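# Push the crate flat into the taped floor outline

## Task

Using any number of the three robots, shove the crate until it rests flat on the floor within the taped outline and is aligned with it. The crate must not tip over, and no robot may fall or be left leaning. Once it is in place, release it and drive the robots away from it.

## Robot and tools

Robots: r1, r2 and r3 are identical Hello Robot Stretch 4 units. Each has an omni-wheel base, a lift on a mast, one arm that telescopes straight forward, a three-joint wrist (yaw, pitch, roll) and a two-finger gripper. Each is about 1.6 m tall, and its base rim lies within 0.23 m of its base origin. Each carries four cameras: <name>_head_camera, <name>_head_left_camera, <name>_head_right_camera and <name>_wrist_camera.

Frames: every robot reports in its own base frame. The origin is on the floor under the base centre, x points ahead, y to the left and z up. hand_pose is a point between the open fingertips, given in that frame, and it may be slightly off. base_odometry is measured from where that robot's base stood at the start of the scene. It counts wheel rotation, so slipping shows up as travel. Heading is positive to the left and runs from -3.142 to 3.142. To learn where robots are relative to each other, use the images, lidar_m and wrist_depth_mm.

execute_actions: "actions" is a list holding one action or none. An empty list just reports state and images. The action is an object keyed by "r1", "r2" and/or "r3". Everything in it starts at the same moment, and motions may finish at different times. Under a robot you may give:
- "base": exactly one relative move, measured from where the base last reported itself. translate_m is metres of straight travel, forward positive, -2 to 2. strafe_m is metres sideways, left positive, -2 to 2. rotate_rad is an in-place turn in radians, counter-clockwise from above positive, -3.2 to 3.2.
- "joints": absolute targets, one number per named joint. lift_m is 0 to 1.2 m. arm_m is extension, 0 to 0.55 m. wrist_yaw_rad is -1.134 to 4.276: 0 points ahead, positive turns left, and about 3.14 is folded back. wrist_pitch_rad is -1.117 to 4.259: 0 is level and 1.57 points down. wrist_roll_rad is -1.117 to 4.259: 0 keeps the fingers level, and positive turns clockwise seen from behind. gripper_m is the fingertip gap, -0.038 to 0.141 m. Joint targets outside their range get clipped, and the result reports this. Any other bad value or unknown key rejects the whole call.
- "pace": "slow", "default", "fast" or "max". Base speed is 0.1, 0.3, 0.4 or 0.6 m/s, and turning is 1, 2, 3 or 4 rad/s. A high lift lowers these.
- "contact_limits": {"arm_m": value from 0 (gentlest) to 0.75 (firmest)}. The default is 0.5.
- "end_of_arm": "enable_torque", sent alone. It revives wrist or gripper motors that shut off.
An action lasts 15 s at most. A robot or part left out of the action may keep driving toward its previous target. "cameras" lists the cameras wanted. Leaving it out, giving null or giving ["all"] returns every camera, and [] returns none.

wait: {"seconds": 0 to 10}. It commands nothing and returns the same state and images. zoom_image: {"camera": name, "region": [x0, y0, x1, y1]}. The region is in pixels of that camera's latest full image, with the origin at top left, and can be up to 504 by 504. finished_scene: {"scene": the current scene number}. It ends the scene permanently and reports success. The crate must already be placed and left alone.

Result lines: joint_positions. base_status and joint_status: "done"; "off_target" (still pushing); "contact_stop_at_<key>" (something blocked it, and the part may go slack); "limit_stop_at_<name>", including tilt (leaning over 6 degrees) and own_body (self-collision); "time_out"; "torque_fault" (the motor went limp, so send enable_torque). on_its_own reports things you did not command; its "held at" value is a target, not a position. turned_by_wheels vs turned_by_imu: a gap above about 0.1 rad means a hit or slip, and the heading error is about their difference. base_tilt gives lean in degrees, forward and right positive. motor_effort is percent of maximum, with the peak in brackets. lidar_m is 12 distances in metres, one per 30-degree sector: sector 1 is ahead, then counter-clockwise (4 left, 7 behind, 10 right). "-" means nothing seen or closer than 0.25 m. wrist_depth_mm is a 7x7 grid of depths, 100 to 2000 mm. "pictures" names the images in the order they come. Camera calibration (K, distortion, T_world_to_cam in the carrying robot's base frame) is given per camera. It is approximate.

Avoid: any robot touching another robot. Once bases touch, even a few millimetres more drive causes a hard press that fails the run. Travel can differ by about 3 cm per metre between robots. Avoid tipping the crate, for example by pushing it too high or too hard. Avoid leaning or toppling robots: keep pushes low and moderate, and do not turn or drive with a heavy load out on an extended arm. Avoid torque faults from pressing the gripper into things, and avoid slams. Stalls stop later calls in the same reply. Loose objects may occasionally get nudged by something outside your control.

Each tool is called after "Call:" in YAML: its name, and indented under it one key for each argument.

## Session

Call:
execute_actions:
  actions: []

Scene clock: 0.00 s.
r1.base_odometry: x=+0.000 y=+0.000 heading=+0.000 (m, m, rad; r1's odometry frame)
r1.turned_by_wheels: +0.000 (rad since the last result)
r1.turned_by_imu: +0.000 (rad since the last result)
r1.base_tilt: forward=-0.3 right=+0.7 (deg)
r1.lidar_m: 2.65 2.75 2.61 2.17 1.52 1.53 3.02 1.94 2.07 2.14 2.66 2.53
r1.base_status: not commanded
r1.joint_positions: lift_m=+0.175 arm_m=-0.001 wrist_yaw_rad=+3.230 wrist_pitch_rad=+0.011 wrist_roll_rad=-0.002 gripper_m=+0.057
r1.joint_status: not commanded
r1.motor_effort: lift_m=+19 arm_m=-1 wrist_yaw_rad=+1 wrist_pitch_rad=-8 wrist_roll_rad=+0 gripper_m=-3 wheel_0=+0 wheel_1=-1 wheel_2=+0 (%)
r1.hand_pose: x=-0.1256 y=+0.0615 z=+0.3496 quat_wxyz=(-0.044, -0.006, -0.001, +0.999) (m; r1's base frame)
r1.wrist_depth_mm: - - 137 - - - - / - - 135 - - - - / - - 135 - - - - / - 117 136 - - - - / 186 - - - - 1983 1464 / 204 1430 195 1430 213 1464 1336 / 205 854 931 147 891 960 960
r2.base_odometry: x=+0.000 y=+0.000 heading=+0.000 (m, m, rad; r2's odometry frame)
r2.turned_by_wheels: +0.000 (rad since the last result)
r2.turned_by_imu: +0.000 (rad since the last result)
r2.base_tilt: forward=-0.4 right=+0.4 (deg)
r2.lidar_m: 1.40 0.94 1.26 2.15 4.27 1.56 1.09 1.01 1.05 1.41 3.40 2.15
r2.base_status: not commanded
r2.joint_positions: lift_m=+0.234 arm_m=+0.002 wrist_yaw_rad=+3.116 wrist_pitch_rad=+0.014 wrist_roll_rad=-0.014 gripper_m=+0.057
r2.joint_status: not commanded
r2.motor_effort: lift_m=+19 arm_m=+0 wrist_yaw_rad=-1 wrist_pitch_rad=-7 wrist_roll_rad=+2 gripper_m=-5 wheel_0=+0 wheel_1=+1 wheel_2=+0 (%)
r2.hand_pose: x=-0.1135 y=+0.0949 z=+0.4086 quat_wxyz=(+0.013, -0.007, -0.007, +1.000) (m; r2's base frame)
r2.wrist_depth_mm: - 138 262 1366 1576 1983 - / - 115 144 1397 1618 1921 - / - 122 157 1366 1618 1921 - / 139 139 253 1397 1576 1983 - / 976 1078 1182 1397 1618 1921 - / 960 1078 193 1336 190 1537 1499 / 878 960 1060 118 1098 976 1042
r3.base_odometry: x=+0.000 y=+0.000 heading=+0.000 (m, m, rad; r3's odometry frame)
r3.turned_by_wheels: +0.000 (rad since the last result)
r3.turned_by_imu: +0.000 (rad since the last result)
r3.base_tilt: forward=-1.0 right=+0.5 (deg)
r3.lidar_m: 2.71 1.71 2.08 2.04 2.32 1.33 1.09 2.10 2.62 2.60 2.85 2.75
r3.base_status: not commanded
r3.joint_positions: lift_m=+0.270 arm_m=-0.001 wrist_yaw_rad=+3.154 wrist_pitch_rad=+0.001 wrist_roll_rad=-0.006 gripper_m=+0.057
r3.joint_status: not commanded
r3.motor_effort: lift_m=+20 arm_m=+0 wrist_yaw_rad=+0 wrist_pitch_rad=-6 wrist_roll_rad=-2 gripper_m=-4 wheel_0=+0 wheel_1=+0 wheel_2=+0 (%)
r3.hand_pose: x=-0.1199 y=+0.0837 z=+0.4475 quat_wxyz=(-0.006, -0.001, -0.003, +1.000) (m; r3's base frame)
r3.wrist_depth_mm: - 139 - - - - - / - 121 153 - - - - / - 119 152 - - - - / 124 136 193 - - - - / 214 - 1708 1308 - - - / 1576 1808 213 1229 1863 - - / 1160 1060 1182 1182 1160 1308 1366
pictures: r1_head_camera, r1_head_left_camera, r1_head_right_camera, r1_wrist_camera, r2_head_camera, r2_head_left_camera, r2_head_right_camera, r2_wrist_camera, r3_head_camera, r3_head_left_camera, r3_head_right_camera, r3_wrist_camera
Images, in order (width x height): r1_head_camera 420x560, r1_head_left_camera 420x672, r1_head_right_camera 420x672, r1_wrist_camera 616x392, r2_head_camera 420x560, r2_head_left_camera 420x672, r2_head_right_camera 420x672, r2_wrist_camera 616x392, r3_head_camera 420x560, r3_head_left_camera 420x672, r3_head_right_camera 420x672, r3_wrist_camera 616x392.

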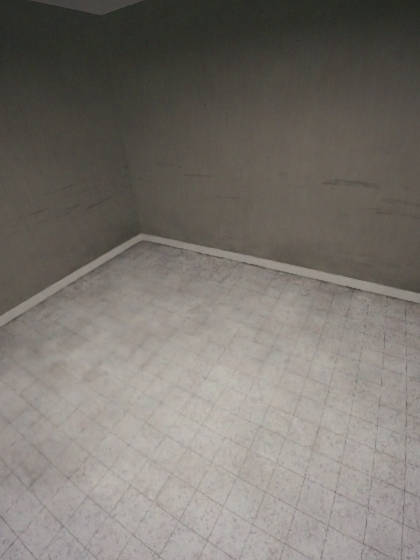

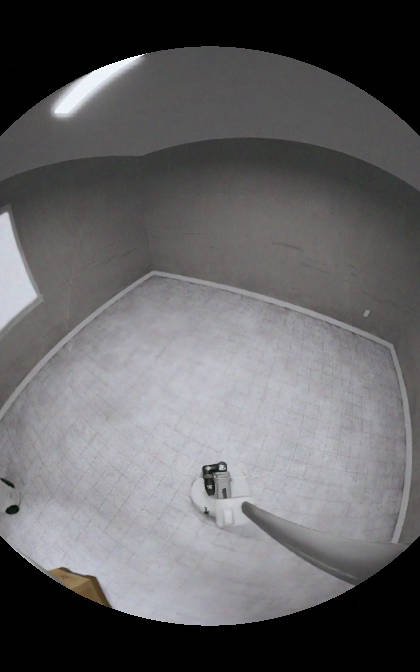

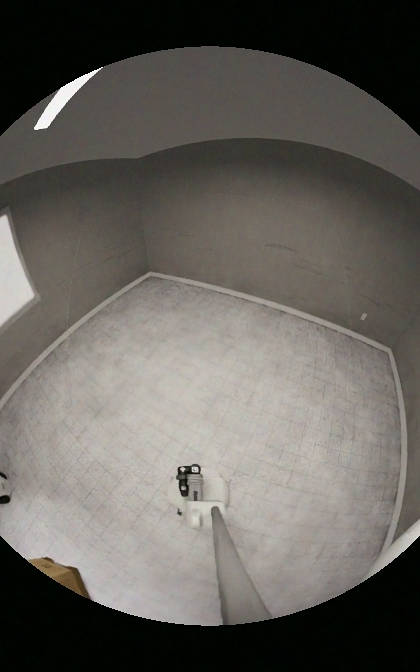

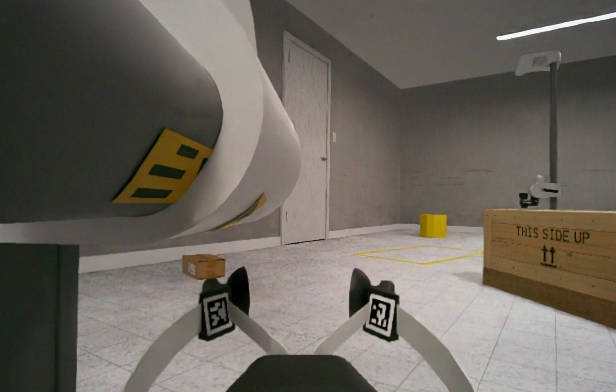

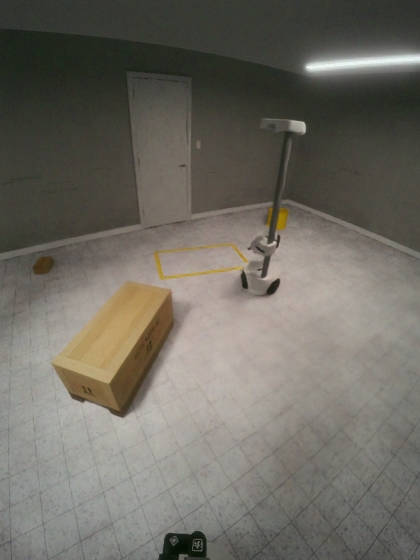

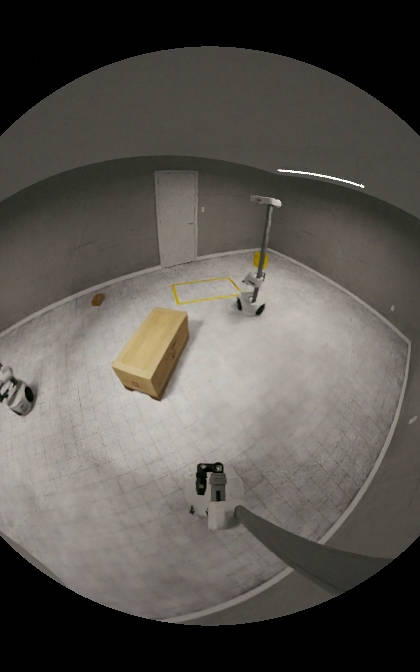

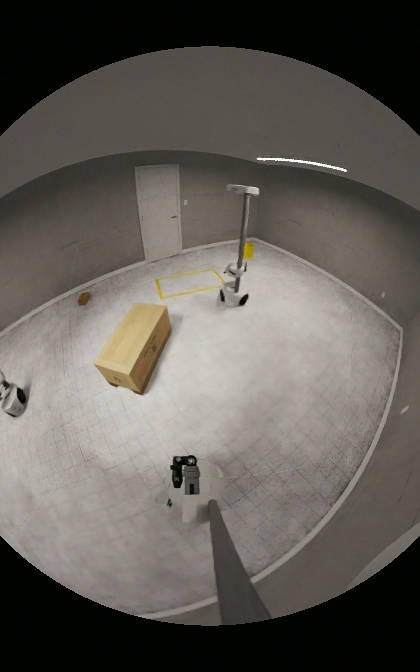

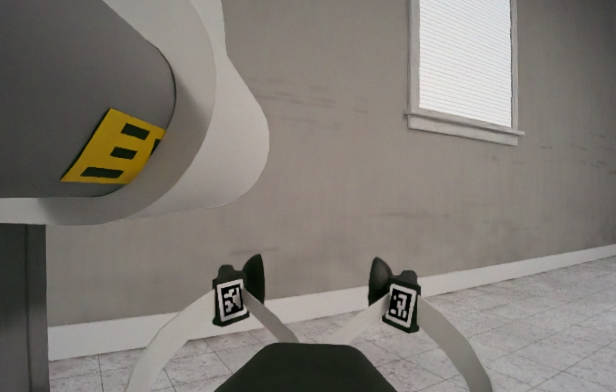

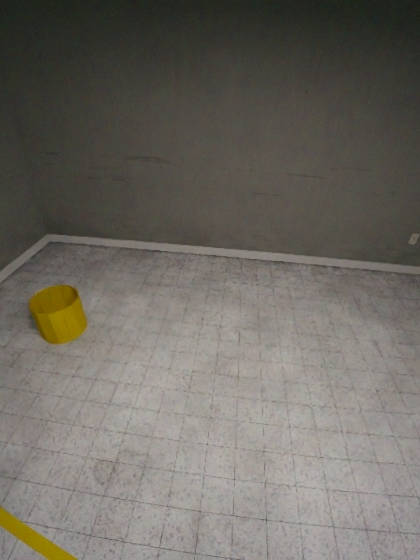

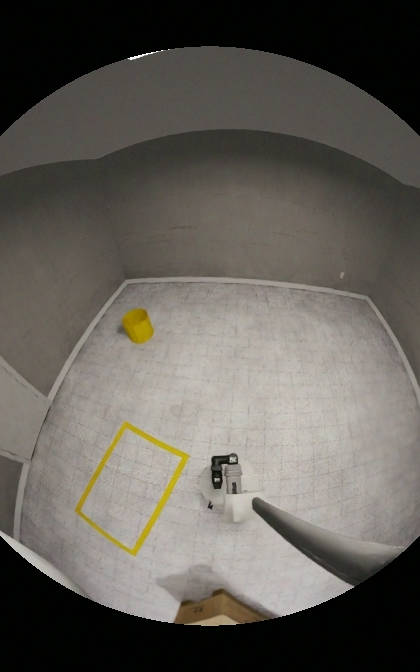

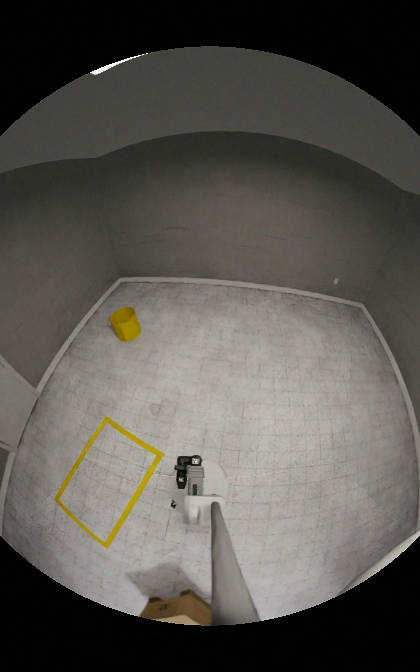

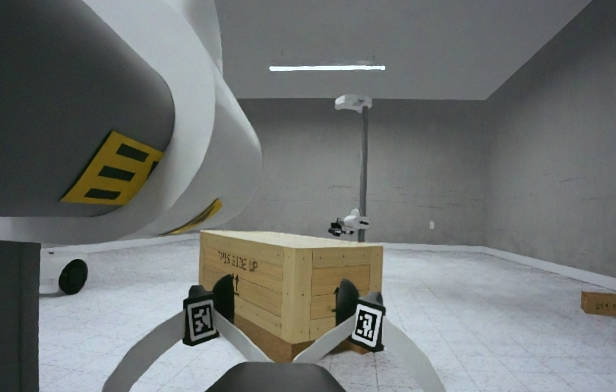

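Call:
zoom_image:
  camera: "r2_head_camera"
  region: [20, 220, 320, 440]

Region (20, 220, 320, 440) of r2_head_camera's 420x560 image, scaled by 1.680, with more detail than that image has; it fills the top 370 rows of this view, and the rest is white.

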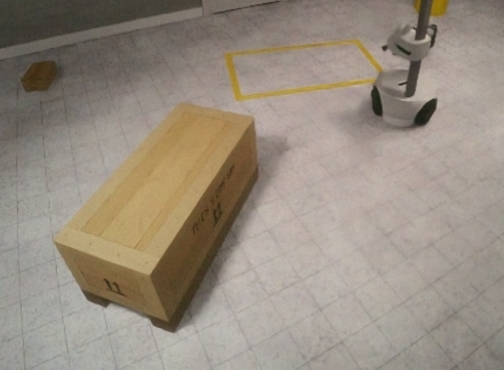

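Call:
execute_actions:
  actions:
    - {"r1":{"base":{"rotate_rad":3.1},"joints":{"lift_m":0.36},"pace":"fast"},"r2":{"base":{"rotate_rad":-0.26},"joints":{"lift_m":0.36},"pace":"fast"},"r3":{"base":{"translate_m":0.6},"joints":{"lift_m":0.36},"pace":"fast"}}
  cameras: []

Call:
execute_actions:
  actions:
    - {"r1":{"base":{"translate_m":1.0},"pace":"fast"},"r2":{"base":{"strafe_m":0.9},"pace":"fast"},"r3":{"base":{"rotate_rad":2.4},"pace":"fast"}}
  cameras: ["r1_head_left_camera","r2_head_camera","r2_head_left_camera","r3_head_left_camera"]

Scene clock: 13.00 s.
r1.base_odometry: x=+0.000 y=+0.000 heading=+3.100 (m, m, rad; r1's odometry frame)
r1.turned_by_wheels: +3.100 (rad since the last result)
r1.turned_by_imu: +3.063 (rad since the last result)
r1.base_tilt: forward=-0.4 right=+0.6 (deg)
r1.lidar_m: 3.22 1.92 2.08 2.12 2.72 2.56 2.63 2.80 2.60 2.70 1.69 1.49
r1.base_status: done
r1.joint_positions: lift_m=+0.360 arm_m=-0.001 wrist_yaw_rad=+3.230 wrist_pitch_rad=+0.011 wrist_roll_rad=-0.002 gripper_m=+0.057
r1.joint_status: all done
r1.motor_effort: lift_m=+20(21) arm_m=-1(1) wrist_yaw_rad=+0(0) wrist_pitch_rad=-9(7) wrist_roll_rad=+0(0) gripper_m=-1(2) wheel_0=+0(10) wheel_1=+0(6) wheel_2=+1(9) (%)
r1.hand_pose: x=-0.1256 y=+0.0615 z=+0.5348 quat_wxyz=(-0.044, -0.006, -0.001, +0.999) (m; r1's base frame)
r1.wrist_depth_mm: - - 137 - - - - / - - 135 - - - - / - - 135 - - - - / - 118 136 - - - - / 186 - - - - - - / 205 - 194 - 215 - - / 205 1229 1366 147 1255 1366 1366
r2.base_odometry: x=+0.000 y=+0.000 heading=-0.260 (m, m, rad; r2's odometry frame)
r2.turned_by_wheels: -0.260 (rad since the last result)
r2.turned_by_imu: -0.260 (rad since the last result)
r2.base_tilt: forward=-0.4 right=+0.4 (deg)
r2.lidar_m: 2.63 0.97 0.92 2.18 4.27 2.32 1.22 1.03 1.02 1.17 1.89 4.46
r2.base_status: done
r2.joint_positions: lift_m=+0.360 arm_m=+0.002 wrist_yaw_rad=+3.116 wrist_pitch_rad=+0.014 wrist_roll_rad=-0.014 gripper_m=+0.057
r2.joint_status: all done
r2.motor_effort: lift_m=+23(24) arm_m=+0(0) wrist_yaw_rad=+1(0) wrist_pitch_rad=-10(8) wrist_roll_rad=+0(1) gripper_m=-2(4) wheel_0=+1(8) wheel_1=+2(6) wheel_2=+0(7) (%)
r2.hand_pose: x=-0.1135 y=+0.0949 z=+0.5338 quat_wxyz=(+0.013, -0.007, -0.007, +1.000) (m; r2's base frame)
r2.wrist_depth_mm: - 138 260 1661 - - - / - 115 144 1708 - - - / - 121 157 1708 - - - / 139 139 254 1661 - - - / 1008 1138 1366 1756 - - - / 991 1160 194 1661 190 1921 1921 / 991 1078 1308 118 1397 1229 1308
r3.base_odometry: x=+0.600 y=+0.000 heading=+0.000 (m, m, rad; r3's odometry frame)
r3.turned_by_wheels: +0.000 (rad since the last result)
r3.turned_by_imu: -0.003 (rad since the last result)
r3.base_tilt: forward=-0.9 right=+0.5 (deg)
r3.lidar_m: 2.11 1.22 1.22 1.99 2.19 3.40 1.66 2.61 2.72 2.68 2.69 2.15
r3.base_status: done
r3.joint_positions: lift_m=+0.360 arm_m=-0.001 wrist_yaw_rad=+3.154 wrist_pitch_rad=+0.001 wrist_roll_rad=-0.006 gripper_m=+0.057
r3.joint_status: all done
r3.motor_effort: lift_m=+25(27) arm_m=+0(0) wrist_yaw_rad=+0(1) wrist_pitch_rad=-5(6) wrist_roll_rad=-1(0) gripper_m=-4(4) wheel_0=+0(7) wheel_1=+0(8) wheel_2=+1(12) (%)
r3.hand_pose: x=-0.1199 y=+0.0837 z=+0.5374 quat_wxyz=(-0.006, -0.001, -0.003, +1.000) (m; r3's base frame)
r3.wrist_depth_mm: - 139 - - - - - / - 121 153 - - - - / - 119 152 - - - - / 124 136 193 - - - - / 213 - - - - - - / 1921 - 213 1863 - - - / 1397 1281 1397 1499 1336 1576 1576
pictures: none
No camera images: the call's "cameras" was empty. Leave "cameras" out to get every camera's image.

Scene clock: 16.80 s.
r1.base_odometry: x=-0.999 y=+0.041 heading=+3.100 (m, m, rad; r1's odometry frame)
r1.turned_by_wheels: +0.000 (rad since the last result)
r1.turned_by_imu: -0.004 (rad since the last result)
r1.base_tilt: forward=-0.2 right=+0.6 (deg)
r1.lidar_m: 2.51 1.06 1.65 1.68 2.20 3.45 3.54 3.28 1.16 0.97 0.98 1.13
r1.base_status: done
r1.joint_positions: lift_m=+0.360 arm_m=-0.001 wrist_yaw_rad=+3.230 wrist_pitch_rad=+0.011 wrist_roll_rad=-0.002 gripper_m=+0.057
r1.joint_status: not commanded
r1.motor_effort: lift_m=+20(20) arm_m=-1(1) wrist_yaw_rad=+0(0) wrist_pitch_rad=-8(8) wrist_roll_rad=+0(0) gripper_m=-4(1) wheel_0=-1(8) wheel_1=-1(3) wheel_2=+0(11) (%)
r1.hand_pose: x=-0.1256 y=+0.0615 z=+0.5348 quat_wxyz=(-0.044, -0.006, -0.001, +0.999) (m; r1's base frame)
r1.wrist_depth_mm: - - 137 - - - - / - - 135 - - - - / - - 135 - - - - / - 117 136 - - - - / 186 - - - - - - / 205 - 195 - 214 - - / 205 1229 1336 147 1308 1366 1366
r2.base_odometry: x=+0.231 y=+0.870 heading=-0.260 (m, m, rad; r2's odometry frame)
r2.turned_by_wheels: +0.000 (rad since the last result)
r2.turned_by_imu: +0.003 (rad since the last result)
r2.base_tilt: forward=-0.4 right=+0.4 (deg)
r2.lidar_m: 0.62 0.65 1.19 3.44 3.71 3.66 2.06 1.69 1.67 1.94 3.16 0.66
r2.base_status: done
r2.joint_positions: lift_m=+0.360 arm_m=+0.002 wrist_yaw_rad=+3.116 wrist_pitch_rad=+0.014 wrist_roll_rad=-0.014 gripper_m=+0.057
r2.joint_status: not commanded
r2.motor_effort: lift_m=+22(22) arm_m=+0(0) wrist_yaw_rad=-1(1) wrist_pitch_rad=-8(10) wrist_roll_rad=+1(2) gripper_m=-2(4) wheel_0=-1(6) wheel_1=+1(11) wheel_2=+0(3) (%)
r2.hand_pose: x=-0.1135 y=+0.0949 z=+0.5338 quat_wxyz=(+0.013, -0.007, -0.007, +1.000) (m; r2's base frame)
r2.wrist_depth_mm: - 138 262 - - - - / - 116 144 - - - - / - 122 157 - - - - / 139 139 253 - - - - / 1537 1756 - - - - - / 1499 1708 193 1983 191 1921 1921 / 1118 1205 1366 118 1366 1255 1308
r3.base_odometry: x=+0.600 y=+0.000 heading=+2.400 (m, m, rad; r3's odometry frame)
r3.turned_by_wheels: +2.400 (rad since the last result)
r3.turned_by_imu: +2.404 (rad since the last result)
r3.base_tilt: forward=-0.9 right=+0.5 (deg)
r3.lidar_m: 2.68 1.63 1.91 2.87 2.70 2.77 2.27 2.12 2.14 1.21 1.98 1.99
r3.base_status: done
r3.joint_positions: lift_m=+0.360 arm_m=-0.001 wrist_yaw_rad=+3.154 wrist_pitch_rad=+0.001 wrist_roll_rad=-0.006 gripper_m=+0.057
r3.joint_status: not commanded
r3.motor_effort: lift_m=+24(25) arm_m=+0(0) wrist_yaw_rad=+0(1) wrist_pitch_rad=-6(5) wrist_roll_rad=-1(0) gripper_m=-1(6) wheel_0=-1(8) wheel_1=-1(10) wheel_2=-1(11) (%)
r3.hand_pose: x=-0.1199 y=+0.0837 z=+0.5375 quat_wxyz=(-0.006, -0.001, -0.003, +1.000) (m; r3's base frame)
r3.wrist_depth_mm: - 139 - - - - - / - 121 153 - - - - / - 120 152 - - - - / 124 136 194 - - - - / 214 - - - - - - / 1863 - 213 - - - - / 1336 1281 1430 1499 1397 1537 1618
pictures: r1_head_left_camera, r2_head_camera, r2_head_left_camera, r3_head_left_camera
Images, in order (width x height): r1_head_left_camera 420x672, r2_head_camera 420x560, r2_head_left_camera 420x672, r3_head_left_camera 420x672.

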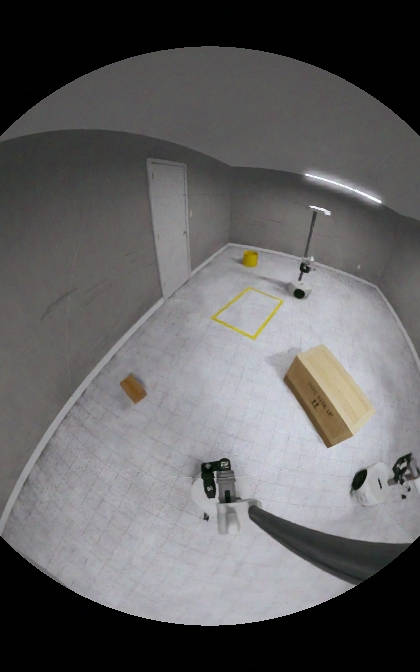

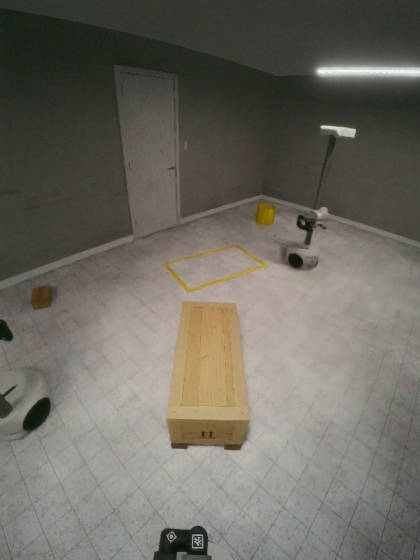

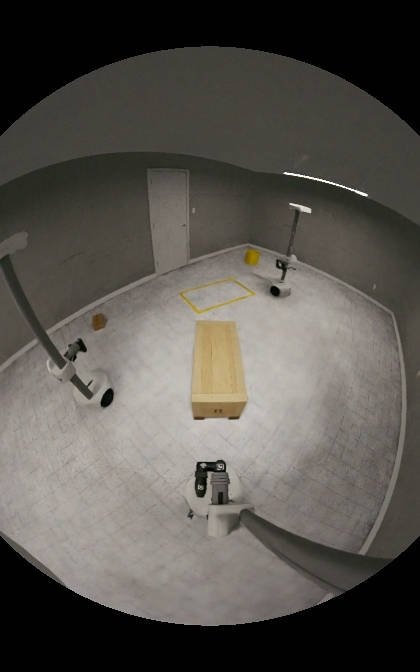

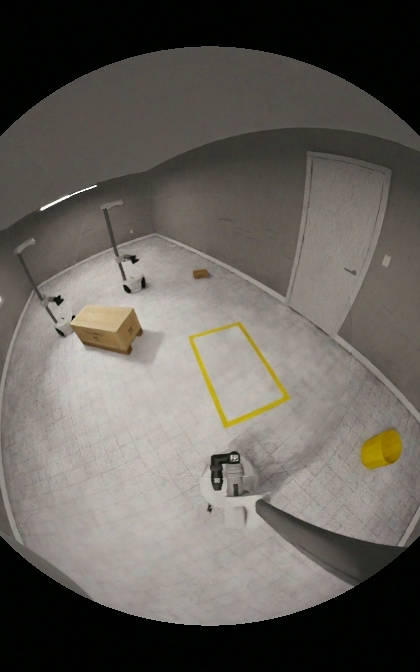

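Call:
execute_actions:
  actions:
    - {"r2":{"base":{"translate_m":0.39}},"r1":{"base":{"rotate_rad":0.2}}}
  cameras: []

Call:
execute_actions:
  actions:
    - {"r2":{"base":{"translate_m":0.5}},"r1":{"base":{"translate_m":0.7},"pace":"fast"}}
  cameras: ["r1_head_left_camera","r2_head_camera","r2_head_left_camera","r3_head_left_camera"]

Scene clock: 21.77 s.
r1.base_odometry: x=-0.999 y=+0.041 heading=-2.983 (m, m, rad; r1's odometry frame)
r1.turned_by_wheels: +0.200 (rad since the last result)
r1.turned_by_imu: +0.196 (rad since the last result)
r1.base_tilt: forward=-0.2 right=+0.6 (deg)
r1.lidar_m: 2.10 1.07 1.64 1.80 2.74 3.44 3.75 3.07 1.03 0.98 1.01 2.93
r1.base_status: done
r1.joint_positions: lift_m=+0.360 arm_m=-0.001 wrist_yaw_rad=+3.230 wrist_pitch_rad=+0.011 wrist_roll_rad=-0.002 gripper_m=+0.057
r1.joint_status: not commanded
r1.motor_effort: lift_m=+20(20) arm_m=-1(1) wrist_yaw_rad=+0(0) wrist_pitch_rad=-10(7) wrist_roll_rad=+0(0) gripper_m=-2(3) wheel_0=+1(6) wheel_1=+2(8) wheel_2=+1(6) (%)
r1.hand_pose: x=-0.1256 y=+0.0615 z=+0.5348 quat_wxyz=(-0.044, -0.006, -0.001, +0.999) (m; r1's base frame)
r1.wrist_depth_mm: - - 137 - - - - / - - 135 - - - - / - - 135 - - - - / - 118 136 - - - - / 186 - - - - - - / 204 - 196 - 216 - - / 205 1229 1366 147 1281 1397 1366
r2.base_odometry: x=+0.608 y=+0.770 heading=-0.259 (m, m, rad; r2's odometry frame)
r2.turned_by_wheels: +0.000 (rad since the last result)
r2.turned_by_imu: +0.000 (rad since the last result)
r2.base_tilt: forward=-0.2 right=+0.4 (deg)
r2.lidar_m: 0.25 0.25 0.99 1.03 3.98 3.98 2.37 1.96 1.95 2.22 3.69 0.25
r2.base_status: done
r2.joint_positions: lift_m=+0.360 arm_m=+0.002 wrist_yaw_rad=+3.116 wrist_pitch_rad=+0.014 wrist_roll_rad=-0.014 gripper_m=+0.057
r2.joint_status: not commanded
r2.motor_effort: lift_m=+21(22) arm_m=+0(0) wrist_yaw_rad=+0(0) wrist_pitch_rad=-10(9) wrist_roll_rad=+0(2) gripper_m=-3(2) wheel_0=+1(7) wheel_1=+4(6) wheel_2=+1(9) (%)
r2.hand_pose: x=-0.1135 y=+0.0949 z=+0.5338 quat_wxyz=(+0.013, -0.007, -0.007, +1.000) (m; r2's base frame)
r2.wrist_depth_mm: - 138 260 - - - - / - 115 144 - - - - / - 122 157 - - - - / 139 138 254 - - - - / 1808 - - - - - - / 1464 1808 194 1921 190 1921 1983 / 1118 1205 1308 118 1366 1255 1336
r3.base_odometry: x=+0.600 y=+0.000 heading=+2.400 (m, m, rad; r3's odometry frame)
r3.turned_by_wheels: +0.000 (rad since the last result)
r3.turned_by_imu: -0.001 (rad since the last result)
r3.base_tilt: forward=-0.9 right=+0.5 (deg)
r3.lidar_m: 2.69 1.66 1.93 2.87 2.69 2.76 2.27 2.10 2.15 1.25 1.96 2.01
r3.base_status: not commanded
r3.joint_positions: lift_m=+0.360 arm_m=-0.001 wrist_yaw_rad=+3.154 wrist_pitch_rad=+0.001 wrist_roll_rad=-0.006 gripper_m=+0.057
r3.joint_status: not commanded
r3.motor_effort: lift_m=+24(24) arm_m=+0(0) wrist_yaw_rad=+0(1) wrist_pitch_rad=-5(4) wrist_roll_rad=-3(1) gripper_m=-5(2) wheel_0=-1(1) wheel_1=+0(0) wheel_2=-1(1) (%)
r3.hand_pose: x=-0.1199 y=+0.0837 z=+0.5375 quat_wxyz=(-0.006, -0.001, -0.003, +1.000) (m; r3's base frame)
r3.wrist_depth_mm: - 139 - - - - - / - 121 153 - - - - / - 119 152 - - - - / 124 136 193 - - - - / 213 - - - - - - / 1808 - 214 - - - - / 1366 1308 1397 1464 1366 1576 1618
pictures: none
No camera images: the call's "cameras" was empty. Leave "cameras" out to get every camera's image.

Scene clock: 24.87 s.
r1.base_odometry: x=-1.690 y=-0.069 heading=-2.983 (m, m, rad; r1's odometry frame)
r1.turned_by_wheels: +0.000 (rad since the last result)
r1.turned_by_imu: -0.003 (rad since the last result)
r1.base_tilt: forward=-0.2 right=+0.7 (deg)
r1.lidar_m: 1.57 1.25 0.53 1.36 2.03 4.01 - 1.37 0.98 0.91 2.47 3.31
r1.base_status: done
r1.joint_positions: lift_m=+0.360 arm_m=-0.001 wrist_yaw_rad=+3.230 wrist_pitch_rad=+0.011 wrist_roll_rad=-0.002 gripper_m=+0.057
r1.joint_status: not commanded
r1.motor_effort: lift_m=+20(20) arm_m=-1(1) wrist_yaw_rad=+0(0) wrist_pitch_rad=-9(10) wrist_roll_rad=+0(0) gripper_m=-4(3) wheel_0=+0(6) wheel_1=+0(4) wheel_2=+1(11) (%)
r1.hand_pose: x=-0.1256 y=+0.0615 z=+0.5348 quat_wxyz=(-0.044, -0.006, -0.001, +0.999) (m; r1's base frame)
r1.wrist_depth_mm: - - 137 - - - - / - - 135 - - - - / - - 135 - - - - / - 118 136 - - - - / 186 - - - - - - / 205 - 195 - 215 - - / 204 1229 1336 147 1255 1366 1366
r2.base_odometry: x=+0.640 y=+0.788 heading=-0.214 (m, m, rad; r2's odometry frame)
r2.turned_by_wheels: +0.045 (rad since the last result)
r2.turned_by_imu: +0.107 (rad since the last result)
r2.base_tilt: forward=-0.4 right=+0.4 (deg)
r2.lidar_m: 0.25 0.25 1.36 3.31 3.96 3.81 2.27 1.98 2.01 2.40 0.29 0.25
r2.base_status: translate_m contact_stop (by the wheels' count: +0.027 of +0.500)
r2.joint_positions: lift_m=+0.360 arm_m=+0.002 wrist_yaw_rad=+3.115 wrist_pitch_rad=+0.014 wrist_roll_rad=-0.014 gripper_m=+0.057
r2.joint_status: not commanded
r2.on_its_own: the wheels are slack since a contact_stop
r2.motor_effort: lift_m=+20(21) arm_m=+0(0) wrist_yaw_rad=+2(1) wrist_pitch_rad=-10(9) wrist_roll_rad=+1(2) gripper_m=-5(2) wheel_0=+0(20) wheel_1=+0(35) wheel_2=+0(33) (%)
r2.hand_pose: x=-0.1135 y=+0.0949 z=+0.5339 quat_wxyz=(+0.013, -0.007, -0.007, +1.000) (m; r2's base frame)
r2.wrist_depth_mm: - 138 260 - - - - / - 116 144 - - - - / - 122 157 - - - - / 139 139 253 - - - - / 1756 - - - - - - / 1464 1808 193 1863 190 1983 1921 / 1138 1182 1308 118 1397 1255 1308
r3.base_odometry: x=+0.600 y=+0.000 heading=+2.400 (m, m, rad; r3's odometry frame)
r3.turned_by_wheels: +0.000 (rad since the last result)
r3.turned_by_imu: -0.001 (rad since the last result)
r3.base_tilt: forward=-0.9 right=+0.5 (deg)
r3.lidar_m: 2.51 1.63 1.90 2.88 2.71 2.77 2.29 2.12 2.17 1.23 1.98 2.02
r3.base_status: not commanded
r3.joint_positions: lift_m=+0.360 arm_m=-0.001 wrist_yaw_rad=+3.154 wrist_pitch_rad=+0.001 wrist_roll_rad=-0.006 gripper_m=+0.057
r3.joint_status: not commanded
r3.motor_effort: lift_m=+24(24) arm_m=+0(0) wrist_yaw_rad=+0(1) wrist_pitch_rad=-7(6) wrist_roll_rad=-1(2) gripper_m=-2(1) wheel_0=-1(1) wheel_1=+0(0) wheel_2=-1(1) (%)
r3.hand_pose: x=-0.1199 y=+0.0837 z=+0.5375 quat_wxyz=(-0.006, -0.001, -0.003, +1.000) (m; r3's base frame)
r3.wrist_depth_mm: - 139 - - - - - / - 121 153 - - - - / - 119 152 - - - - / 124 136 193 - - - - / 214 - - - - - - / 1863 - 213 - - - - / 1397 1281 1397 1464 1366 1537 1618
pictures: r1_head_left_camera, r2_head_camera, r2_head_left_camera, r3_head_left_camera
Images, in order (width x height): r1_head_left_camera 420x672, r2_head_camera 420x560, r2_head_left_camera 420x672, r3_head_left_camera 420x672.

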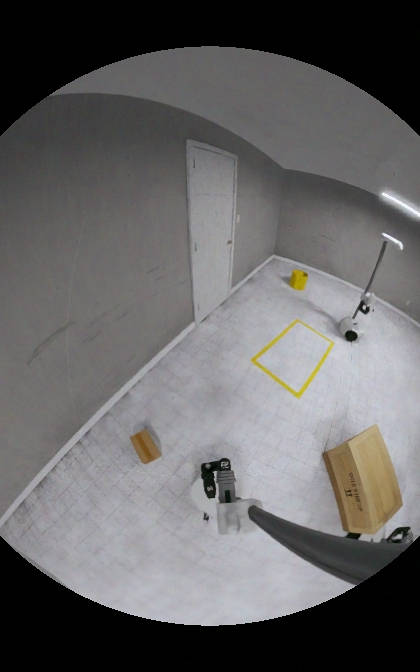

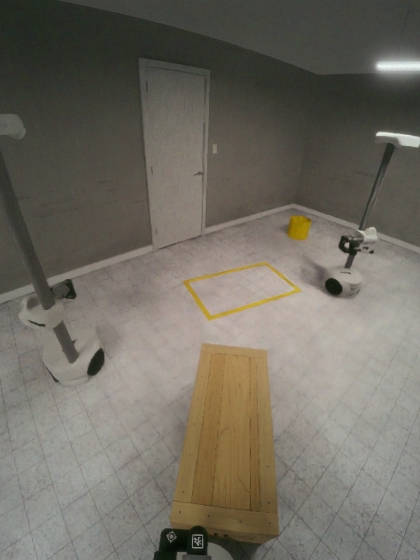

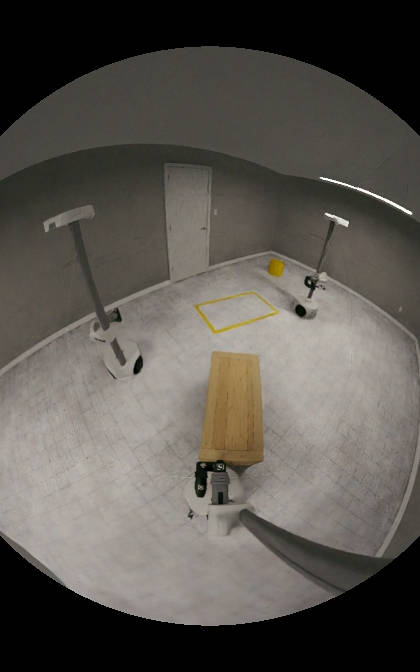

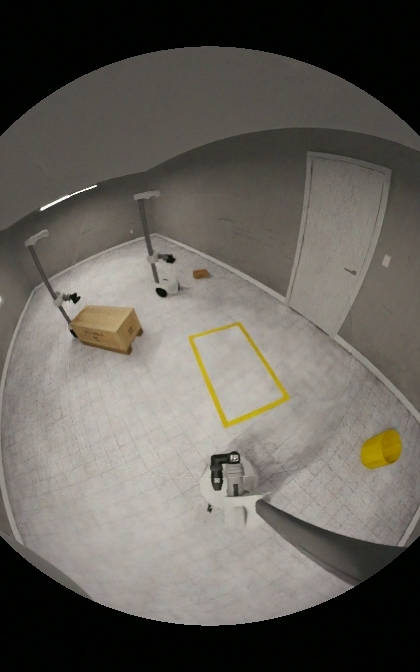

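Call:
execute_actions:
  actions:
    - {"r2":{"base":{"translate_m":0.15},"pace":"slow"},"r1":{"base":{"rotate_rad":-1.6},"pace":"fast"}}
  cameras: ["r1_head_camera","r2_head_camera"]

Scene clock: 28.13 s.
r1.base_odometry: x=-1.690 y=-0.069 heading=+1.700 (m, m, rad; r1's odometry frame)
r1.turned_by_wheels: -1.600 (rad since the last result)
r1.turned_by_imu: -1.583 (rad since the last result)
r1.base_tilt: forward=-0.1 right=+0.7 (deg)
r1.lidar_m: 0.91 2.47 3.29 1.60 1.26 0.55 1.34 2.01 3.99 4.30 1.38 1.00
r1.base_status: done
r1.joint_positions: lift_m=+0.360 arm_m=-0.001 wrist_yaw_rad=+3.230 wrist_pitch_rad=+0.011 wrist_roll_rad=-0.002 gripper_m=+0.057
r1.joint_status: not commanded
r1.motor_effort: lift_m=+20(20) arm_m=-1(1) wrist_yaw_rad=+0(0) wrist_pitch_rad=-7(9) wrist_roll_rad=+0(0) gripper_m=-4(7) wheel_0=+0(8) wheel_1=-1(7) wheel_2=-2(8) (%)
r1.hand_pose: x=-0.1256 y=+0.0615 z=+0.5348 quat_wxyz=(-0.044, -0.006, -0.001, +0.999) (m; r1's base frame)
r1.wrist_depth_mm: - - 137 1661 1366 1182 1060 / - - 136 1537 1397 1205 1042 / - - 135 1537 1366 1229 1060 / - 118 136 1499 1366 1182 1060 / 186 - - 1618 1366 1160 1042 / 204 - 195 1618 214 1182 1060 / 204 1205 1308 147 1281 1098 1042
r2.base_odometry: x=+0.652 y=+0.786 heading=-0.242 (m, m, rad; r2's odometry frame)
r2.turned_by_wheels: -0.028 (rad since the last result)
r2.turned_by_imu: -0.017 (rad since the last result)
r2.base_tilt: forward=-0.4 right=+0.4 (deg)
r2.lidar_m: 0.25 0.25 1.33 3.25 3.95 3.91 2.32 2.00 2.03 2.39 0.27 0.25
r2.base_status: translate_m contact_stop (by the wheels' count: +0.013 of +0.150)
r2.joint_positions: lift_m=+0.360 arm_m=+0.002 wrist_yaw_rad=+3.115 wrist_pitch_rad=+0.014 wrist_roll_rad=-0.014 gripper_m=+0.057
r2.joint_status: not commanded
r2.on_its_own: the wheels are slack since a contact_stop
r2.motor_effort: lift_m=+20(21) arm_m=+0(0) wrist_yaw_rad=+1(0) wrist_pitch_rad=-8(8) wrist_roll_rad=+1(0) gripper_m=-4(5) wheel_0=+0(25) wheel_1=+0(25) wheel_2=+0(38) (%)
r2.hand_pose: x=-0.1135 y=+0.0949 z=+0.5339 quat_wxyz=(+0.013, -0.007, -0.007, +1.000) (m; r2's base frame)
r2.wrist_depth_mm: - 138 262 - - - - / - 115 144 - - - - / - 122 157 - - - - / 139 139 254 - - - - / 1756 - - - - - - / 1464 1808 193 1863 190 1921 1921 / 1138 1182 1366 118 1397 1255 1281
r3.base_odometry: x=+0.600 y=+0.000 heading=+2.400 (m, m, rad; r3's odometry frame)
r3.turned_by_wheels: +0.000 (rad since the last result)
r3.turned_by_imu: -0.001 (rad since the last result)
r3.base_tilt: forward=-1.0 right=+0.5 (deg)
r3.lidar_m: 2.52 1.65 1.89 2.87 2.69 2.76 2.28 2.11 2.18 1.21 1.98 2.02
r3.base_status: not commanded
r3.joint_positions: lift_m=+0.360 arm_m=-0.001 wrist_yaw_rad=+3.154 wrist_pitch_rad=+0.001 wrist_roll_rad=-0.006 gripper_m=+0.057
r3.joint_status: not commanded
r3.motor_effort: lift_m=+24(24) arm_m=+0(0) wrist_yaw_rad=-2(1) wrist_pitch_rad=-6(6) wrist_roll_rad=+0(0) gripper_m=-3(3) wheel_0=-1(1) wheel_1=-1(0) wheel_2=-1(1) (%)
r3.hand_pose: x=-0.1199 y=+0.0837 z=+0.5375 quat_wxyz=(-0.006, -0.001, -0.003, +1.000) (m; r3's base frame)
r3.wrist_depth_mm: - 139 - - - - - / - 121 153 - - - - / - 119 152 - - - - / 124 136 193 - - - - / 214 - - - - - - / 1863 - 213 - - - - / 1366 1281 1397 1499 1397 1537 1576
pictures: r1_head_camera, r2_head_camera
Images, in order (width x height): r1_head_camera 420x560, r2_head_camera 420x560.

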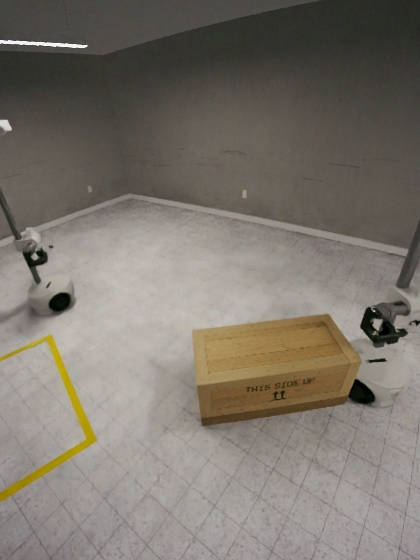

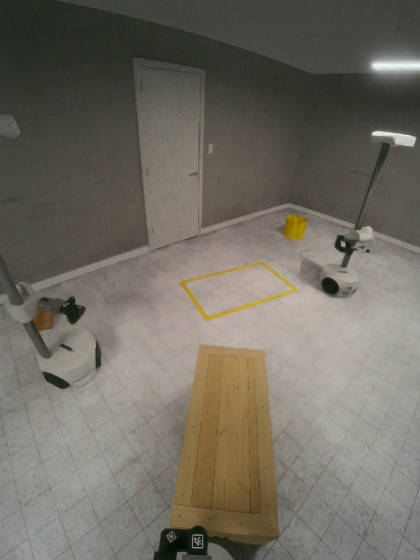

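Call:
execute_actions:
  actions:
    - {"r2":{"base":{"translate_m":-0.07}},"r1":{"base":{"rotate_rad":-0.1}},"r3":{"base":{"rotate_rad":1.4}}}
  cameras: []

Call:
execute_actions:
  actions:
    - {"r2":{"base":{"strafe_m":-0.55},"pace":"fast"},"r1":{"base":{"translate_m":0.68},"pace":"fast"},"r3":{"base":{"translate_m":0.7},"pace":"fast"}}
  cameras: []

Call:
execute_actions:
  actions:
    - {"r2":{"base":{"translate_m":0.3}},"r1":{"base":{"translate_m":0.2},"pace":"slow"},"r3":{"base":{"translate_m":0.6},"pace":"fast"}}
  cameras: ["r1_head_left_camera","r2_head_left_camera","r3_head_left_camera"]

Scene clock: 36.20 s.
r1.base_odometry: x=-1.690 y=-0.069 heading=+1.600 (m, m, rad; r1's odometry frame)
r1.turned_by_wheels: -0.100 (rad since the last result)
r1.turned_by_imu: -0.101 (rad since the last result)
r1.base_tilt: forward=-0.4 right=+0.5 (deg)
r1.lidar_m: 0.91 2.48 2.56 1.76 1.28 0.53 1.31 1.77 4.00 4.14 3.60 1.04
r1.base_status: done
r1.joint_positions: lift_m=+0.360 arm_m=-0.001 wrist_yaw_rad=+3.230 wrist_pitch_rad=+0.011 wrist_roll_rad=-0.002 gripper_m=+0.057
r1.joint_status: not commanded
r1.motor_effort: lift_m=+20(20) arm_m=-1(2) wrist_yaw_rad=+0(1) wrist_pitch_rad=-9(9) wrist_roll_rad=+0(0) gripper_m=-2(2) wheel_0=+0(7) wheel_1=+0(3) wheel_2=+2(4) (%)
r1.hand_pose: x=-0.1256 y=+0.0615 z=+0.5348 quat_wxyz=(-0.044, -0.006, -0.001, +0.999) (m; r1's base frame)
r1.wrist_depth_mm: - - 137 1618 1308 1182 1060 / - - 135 1499 1336 1160 1078 / - - 135 1499 1336 1138 1042 / - 118 136 1499 1308 1182 1042 / 186 - 1808 1537 1366 1160 1060 / 205 - 194 1464 213 1182 1042 / 206 1205 1336 147 1281 1118 1042
r2.base_odometry: x=+0.585 y=+0.803 heading=-0.243 (m, m, rad; r2's odometry frame)
r2.turned_by_wheels: -0.001 (rad since the last result)
r2.turned_by_imu: +0.000 (rad since the last result)
r2.base_tilt: forward=-0.4 right=+0.3 (deg)
r2.lidar_m: 0.27 0.28 1.44 3.34 3.91 3.83 2.27 1.96 1.96 2.34 0.35 0.28
r2.base_status: done
r2.joint_positions: lift_m=+0.360 arm_m=+0.002 wrist_yaw_rad=+3.115 wrist_pitch_rad=+0.014 wrist_roll_rad=-0.014 gripper_m=+0.057
r2.joint_status: not commanded
r2.motor_effort: lift_m=+21(20) arm_m=+0(0) wrist_yaw_rad=-1(0) wrist_pitch_rad=-9(8) wrist_roll_rad=+1(2) gripper_m=-1(3) wheel_0=-2(7) wheel_1=-4(10) wheel_2=-1(11) (%)
r2.hand_pose: x=-0.1135 y=+0.0949 z=+0.5339 quat_wxyz=(+0.013, -0.007, -0.007, +1.000) (m; r2's base frame)
r2.wrist_depth_mm: - 138 260 - - - - / - 115 144 - - - - / - 122 157 - - - - / 139 139 253 - - - - / 1756 - - - - - - / 1499 1921 193 1921 190 1921 1921 / 1118 1205 1336 118 1366 1229 1308
r3.base_odometry: x=+0.600 y=+0.000 heading=-2.483 (m, m, rad; r3's odometry frame)
r3.turned_by_wheels: +1.400 (rad since the last result)
r3.turned_by_imu: +1.401 (rad since the last result)
r3.base_tilt: forward=-0.9 right=+0.5 (deg)
r3.lidar_m: 3.10 2.68 2.70 2.45 2.14 2.14 1.22 2.00 1.99 2.38 1.76 1.63
r3.base_status: done
r3.joint_positions: lift_m=+0.360 arm_m=-0.001 wrist_yaw_rad=+3.154 wrist_pitch_rad=+0.001 wrist_roll_rad=-0.006 gripper_m=+0.057
r3.joint_status: not commanded
r3.motor_effort: lift_m=+24(24) arm_m=+0(0) wrist_yaw_rad=-1(0) wrist_pitch_rad=-5(5) wrist_roll_rad=-1(0) gripper_m=-1(1) wheel_0=-1(7) wheel_1=+0(8) wheel_2=-1(9) (%)
r3.hand_pose: x=-0.1199 y=+0.0837 z=+0.5375 quat_wxyz=(-0.006, -0.001, -0.003, +1.000) (m; r3's base frame)
r3.wrist_depth_mm: - 140 - - - - 1983 / - 121 153 - - - 1863 / - 119 152 - - - 1863 / 124 136 193 - - - 1863 / 213 - - - - - 1863 / 1863 1983 213 1983 - - 1808 / 1366 1281 1366 1397 1397 1576 1576
pictures: none
No camera images: the call's "cameras" was empty. Leave "cameras" out to get every camera's image.

Scene clock: 39.23 s.
r1.base_odometry: x=-1.711 y=+0.611 heading=+1.600 (m, m, rad; r1's odometry frame)
r1.turned_by_wheels: +0.000 (rad since the last result)
r1.turned_by_imu: -0.003 (rad since the last result)
r1.base_tilt: forward=-0.2 right=+0.8 (deg)
r1.lidar_m: 0.25 0.25 3.13 2.57 1.90 1.30 1.18 2.63 4.34 4.11 0.50 0.29
r1.base_status: done
r1.joint_positions: lift_m=+0.360 arm_m=-0.001 wrist_yaw_rad=+3.230 wrist_pitch_rad=+0.011 wrist_roll_rad=-0.002 gripper_m=+0.057
r1.joint_status: not commanded
r1.motor_effort: lift_m=+20(20) arm_m=-1(1) wrist_yaw_rad=+0(0) wrist_pitch_rad=-6(7) wrist_roll_rad=+0(0) gripper_m=-1(6) wheel_0=-1(6) wheel_1=-1(9) wheel_2=+1(10) (%)
r1.hand_pose: x=-0.1256 y=+0.0615 z=+0.5348 quat_wxyz=(-0.044, -0.006, -0.001, +0.999) (m; r1's base frame)
r1.wrist_depth_mm: - - 137 - 1921 1661 1537 / - - 135 - 1921 1708 1537 / - - 135 - 1921 1661 1537 / - 118 136 - 1983 1756 1464 / 186 - - - 1863 1708 1537 / 204 - 195 - 214 1661 1537 / 204 1229 1366 147 1255 1336 1336
r2.base_odometry: x=+0.452 y=+0.269 heading=-0.243 (m, m, rad; r2's odometry frame)
r2.turned_by_wheels: +0.000 (rad since the last result)
r2.turned_by_imu: +0.000 (rad since the last result)
r2.base_tilt: forward=-0.5 right=+0.4 (deg)
r2.lidar_m: 0.85 0.35 0.37 3.77 4.31 3.03 1.83 1.58 1.59 1.89 3.43 1.71
r2.base_status: done
r2.joint_positions: lift_m=+0.360 arm_m=+0.002 wrist_yaw_rad=+3.115 wrist_pitch_rad=+0.014 wrist_roll_rad=-0.014 gripper_m=+0.057
r2.joint_status: not commanded
r2.motor_effort: lift_m=+20(21) arm_m=+0(0) wrist_yaw_rad=-1(1) wrist_pitch_rad=-8(8) wrist_roll_rad=+3(2) gripper_m=-2(5) wheel_0=-1(14) wheel_1=+2(12) wheel_2=+0(2) (%)
r2.hand_pose: x=-0.1135 y=+0.0949 z=+0.5339 quat_wxyz=(+0.013, -0.007, -0.007, +1.000) (m; r2's base frame)
r2.wrist_depth_mm: - 138 259 - - - - / - 116 144 - - - - / - 122 157 - - - - / 139 139 253 - - - - / 1430 1661 1863 - - - - / 1430 1576 193 1863 191 1921 1921 / 1098 1205 1336 118 1397 1255 1336
r3.base_odometry: x=+0.046 y=-0.428 heading=-2.483 (m, m, rad; r3's odometry frame)
r3.turned_by_wheels: +0.000 (rad since the last result)
r3.turned_by_imu: -0.002 (rad since the last result)
r3.base_tilt: forward=-1.0 right=+0.5 (deg)
r3.lidar_m: 2.52 2.19 2.21 2.57 2.61 2.64 1.92 2.47 2.47 2.83 1.18 1.57
r3.base_status: done
r3.joint_positions: lift_m=+0.360 arm_m=-0.001 wrist_yaw_rad=+3.154 wrist_pitch_rad=+0.001 wrist_roll_rad=-0.006 gripper_m=+0.057
r3.joint_status: not commanded
r3.motor_effort: lift_m=+24(24) arm_m=+0(0) wrist_yaw_rad=+0(1) wrist_pitch_rad=-6(6) wrist_roll_rad=-1(0) gripper_m=-6(2) wheel_0=+1(7) wheel_1=+1(7) wheel_2=+1(14) (%)
r3.hand_pose: x=-0.1199 y=+0.0837 z=+0.5375 quat_wxyz=(-0.006, -0.001, -0.003, +1.000) (m; r3's base frame)
r3.wrist_depth_mm: - 139 - - - - - / - 121 153 - - - - / - 119 152 - - - - / 124 136 193 - - - - / 214 - - - - - - / 1863 - 214 - - - - / 1366 1308 1397 1464 1397 1537 1618
pictures: none
No camera images: the call's "cameras" was empty. Leave "cameras" out to get every camera's image.

Scene clock: 42.03 s.
r1.base_odometry: x=-1.715 y=+0.685 heading=+1.594 (m, m, rad; r1's odometry frame)
r1.turned_by_wheels: -0.006 (rad since the last result)
r1.turned_by_imu: -0.008 (rad since the last result)
r1.base_tilt: forward=-0.3 right=+0.5 (deg)
r1.lidar_m: 0.25 0.25 0.25 2.64 1.94 1.87 1.29 2.68 4.37 4.06 0.39 0.25
r1.base_status: translate_m contact_stop (by the wheels' count: +0.075 of +0.200)
r1.joint_positions: lift_m=+0.360 arm_m=-0.001 wrist_yaw_rad=+3.230 wrist_pitch_rad=+0.011 wrist_roll_rad=-0.002 gripper_m=+0.057
r1.joint_status: not commanded
r1.on_its_own: the wheels are slack since a contact_stop
r1.motor_effort: lift_m=+19(20) arm_m=-1(1) wrist_yaw_rad=+1(1) wrist_pitch_rad=-8(5) wrist_roll_rad=+0(0) gripper_m=-6(0) wheel_0=+0(32) wheel_1=+0(25) wheel_2=+0(35) (%)
r1.hand_pose: x=-0.1256 y=+0.0615 z=+0.5349 quat_wxyz=(-0.044, -0.006, -0.001, +0.999) (m; r1's base frame)
r1.wrist_depth_mm: - - 137 - - 1708 1537 / - - 136 - - 1756 1618 / - - 135 - - 1756 1576 / - 118 136 - - 1756 1537 / 186 - - - - 1808 1576 / 204 - 195 - 214 1708 1576 / 205 1229 1336 147 1281 1366 1366
r2.base_odometry: x=+0.743 y=+0.197 heading=-0.243 (m, m, rad; r2's odometry frame)
r2.turned_by_wheels: +0.000 (rad since the last result)
r2.turned_by_imu: +0.000 (rad since the last result)
r2.base_tilt: forward=-0.4 right=+0.4 (deg)
r2.lidar_m: 0.76 0.32 0.25 0.25 4.51 3.42 2.05 1.79 1.80 2.17 0.94 0.96
r2.base_status: done
r2.joint_positions: lift_m=+0.360 arm_m=+0.002 wrist_yaw_rad=+3.115 wrist_pitch_rad=+0.014 wrist_roll_rad=-0.014 gripper_m=+0.057
r2.joint_status: not commanded
r2.motor_effort: lift_m=+21(21) arm_m=+0(0) wrist_yaw_rad=-1(0) wrist_pitch_rad=-7(7) wrist_roll_rad=+0(1) gripper_m=-2(2) wheel_0=+2(2) wheel_1=+3(5) wheel_2=-1(5) (%)
r2.hand_pose: x=-0.1135 y=+0.0949 z=+0.5339 quat_wxyz=(+0.013, -0.007, -0.007, +1.000) (m; r2's base frame)
r2.wrist_depth_mm: - 138 260 - - - - / - 115 144 - - - - / - 122 157 - - - - / 139 139 253 - - - - / 1576 1808 - - - - - / 1464 1808 194 1921 190 1921 1921 / 1138 1229 1336 118 1366 1255 1336
r3.base_odometry: x=-0.428 y=-0.795 heading=-2.483 (m, m, rad; r3's odometry frame)
r3.turned_by_wheels: +0.000 (rad since the last result)
r3.turned_by_imu: -0.002 (rad since the last result)
r3.base_tilt: forward=-0.9 right=+0.5 (deg)
r3.lidar_m: 2.01 1.73 1.76 2.09 3.02 3.05 2.56 2.92 2.90 1.04 0.92 0.97
r3.base_status: done
r3.joint_positions: lift_m=+0.360 arm_m=-0.001 wrist_yaw_rad=+3.154 wrist_pitch_rad=+0.001 wrist_roll_rad=-0.006 gripper_m=+0.057
r3.joint_status: not commanded
r3.motor_effort: lift_m=+24(24) arm_m=+0(0) wrist_yaw_rad=-2(1) wrist_pitch_rad=-6(5) wrist_roll_rad=-1(1) gripper_m=-5(3) wheel_0=+0(7) wheel_1=+0(7) wheel_2=+3(14) (%)
r3.hand_pose: x=-0.1199 y=+0.0837 z=+0.5375 quat_wxyz=(-0.006, -0.001, -0.003, +1.000) (m; r3's base frame)
r3.wrist_depth_mm: - 139 - - - - - / - 121 153 - - - - / - 119 152 - - - - / 124 136 193 - - - - / 214 - - - - - - / 1863 - 213 - - - - / 1366 1308 1397 1464 1397 1537 1576
pictures: r1_head_left_camera, r2_head_left_camera, r3_head_left_camera
Images, in order (width x height): r1_head_left_camera 420x672, r2_head_left_camera 420x672, r3_head_left_camera 420x672.

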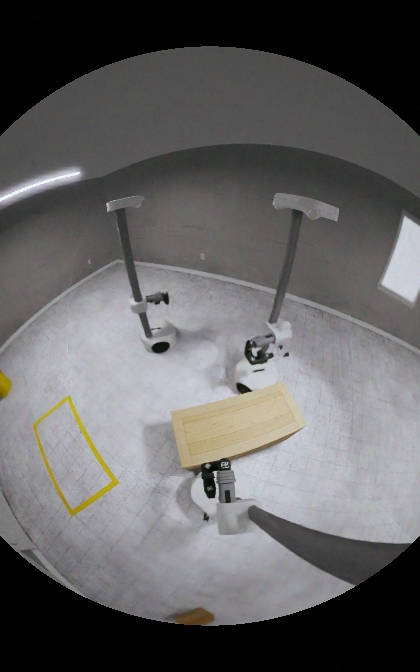

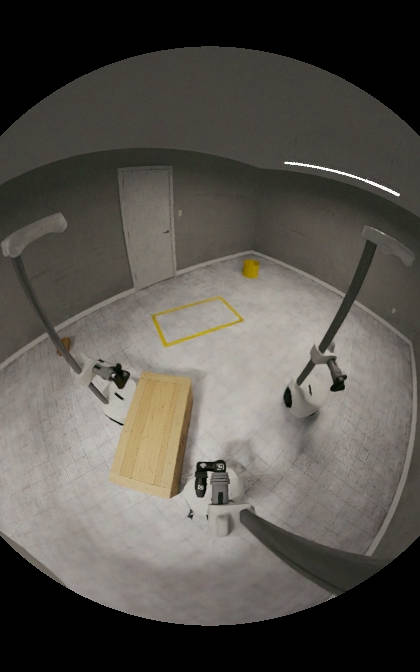

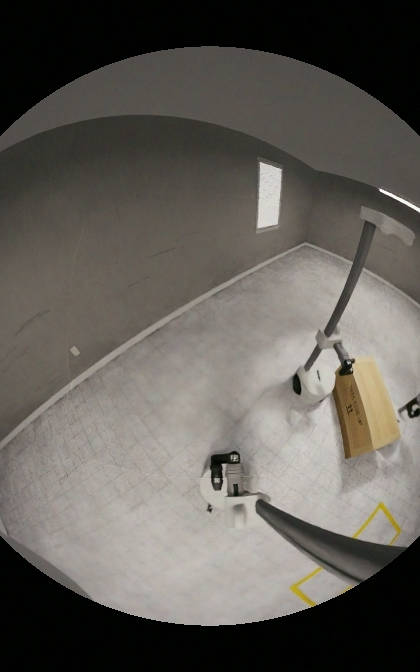

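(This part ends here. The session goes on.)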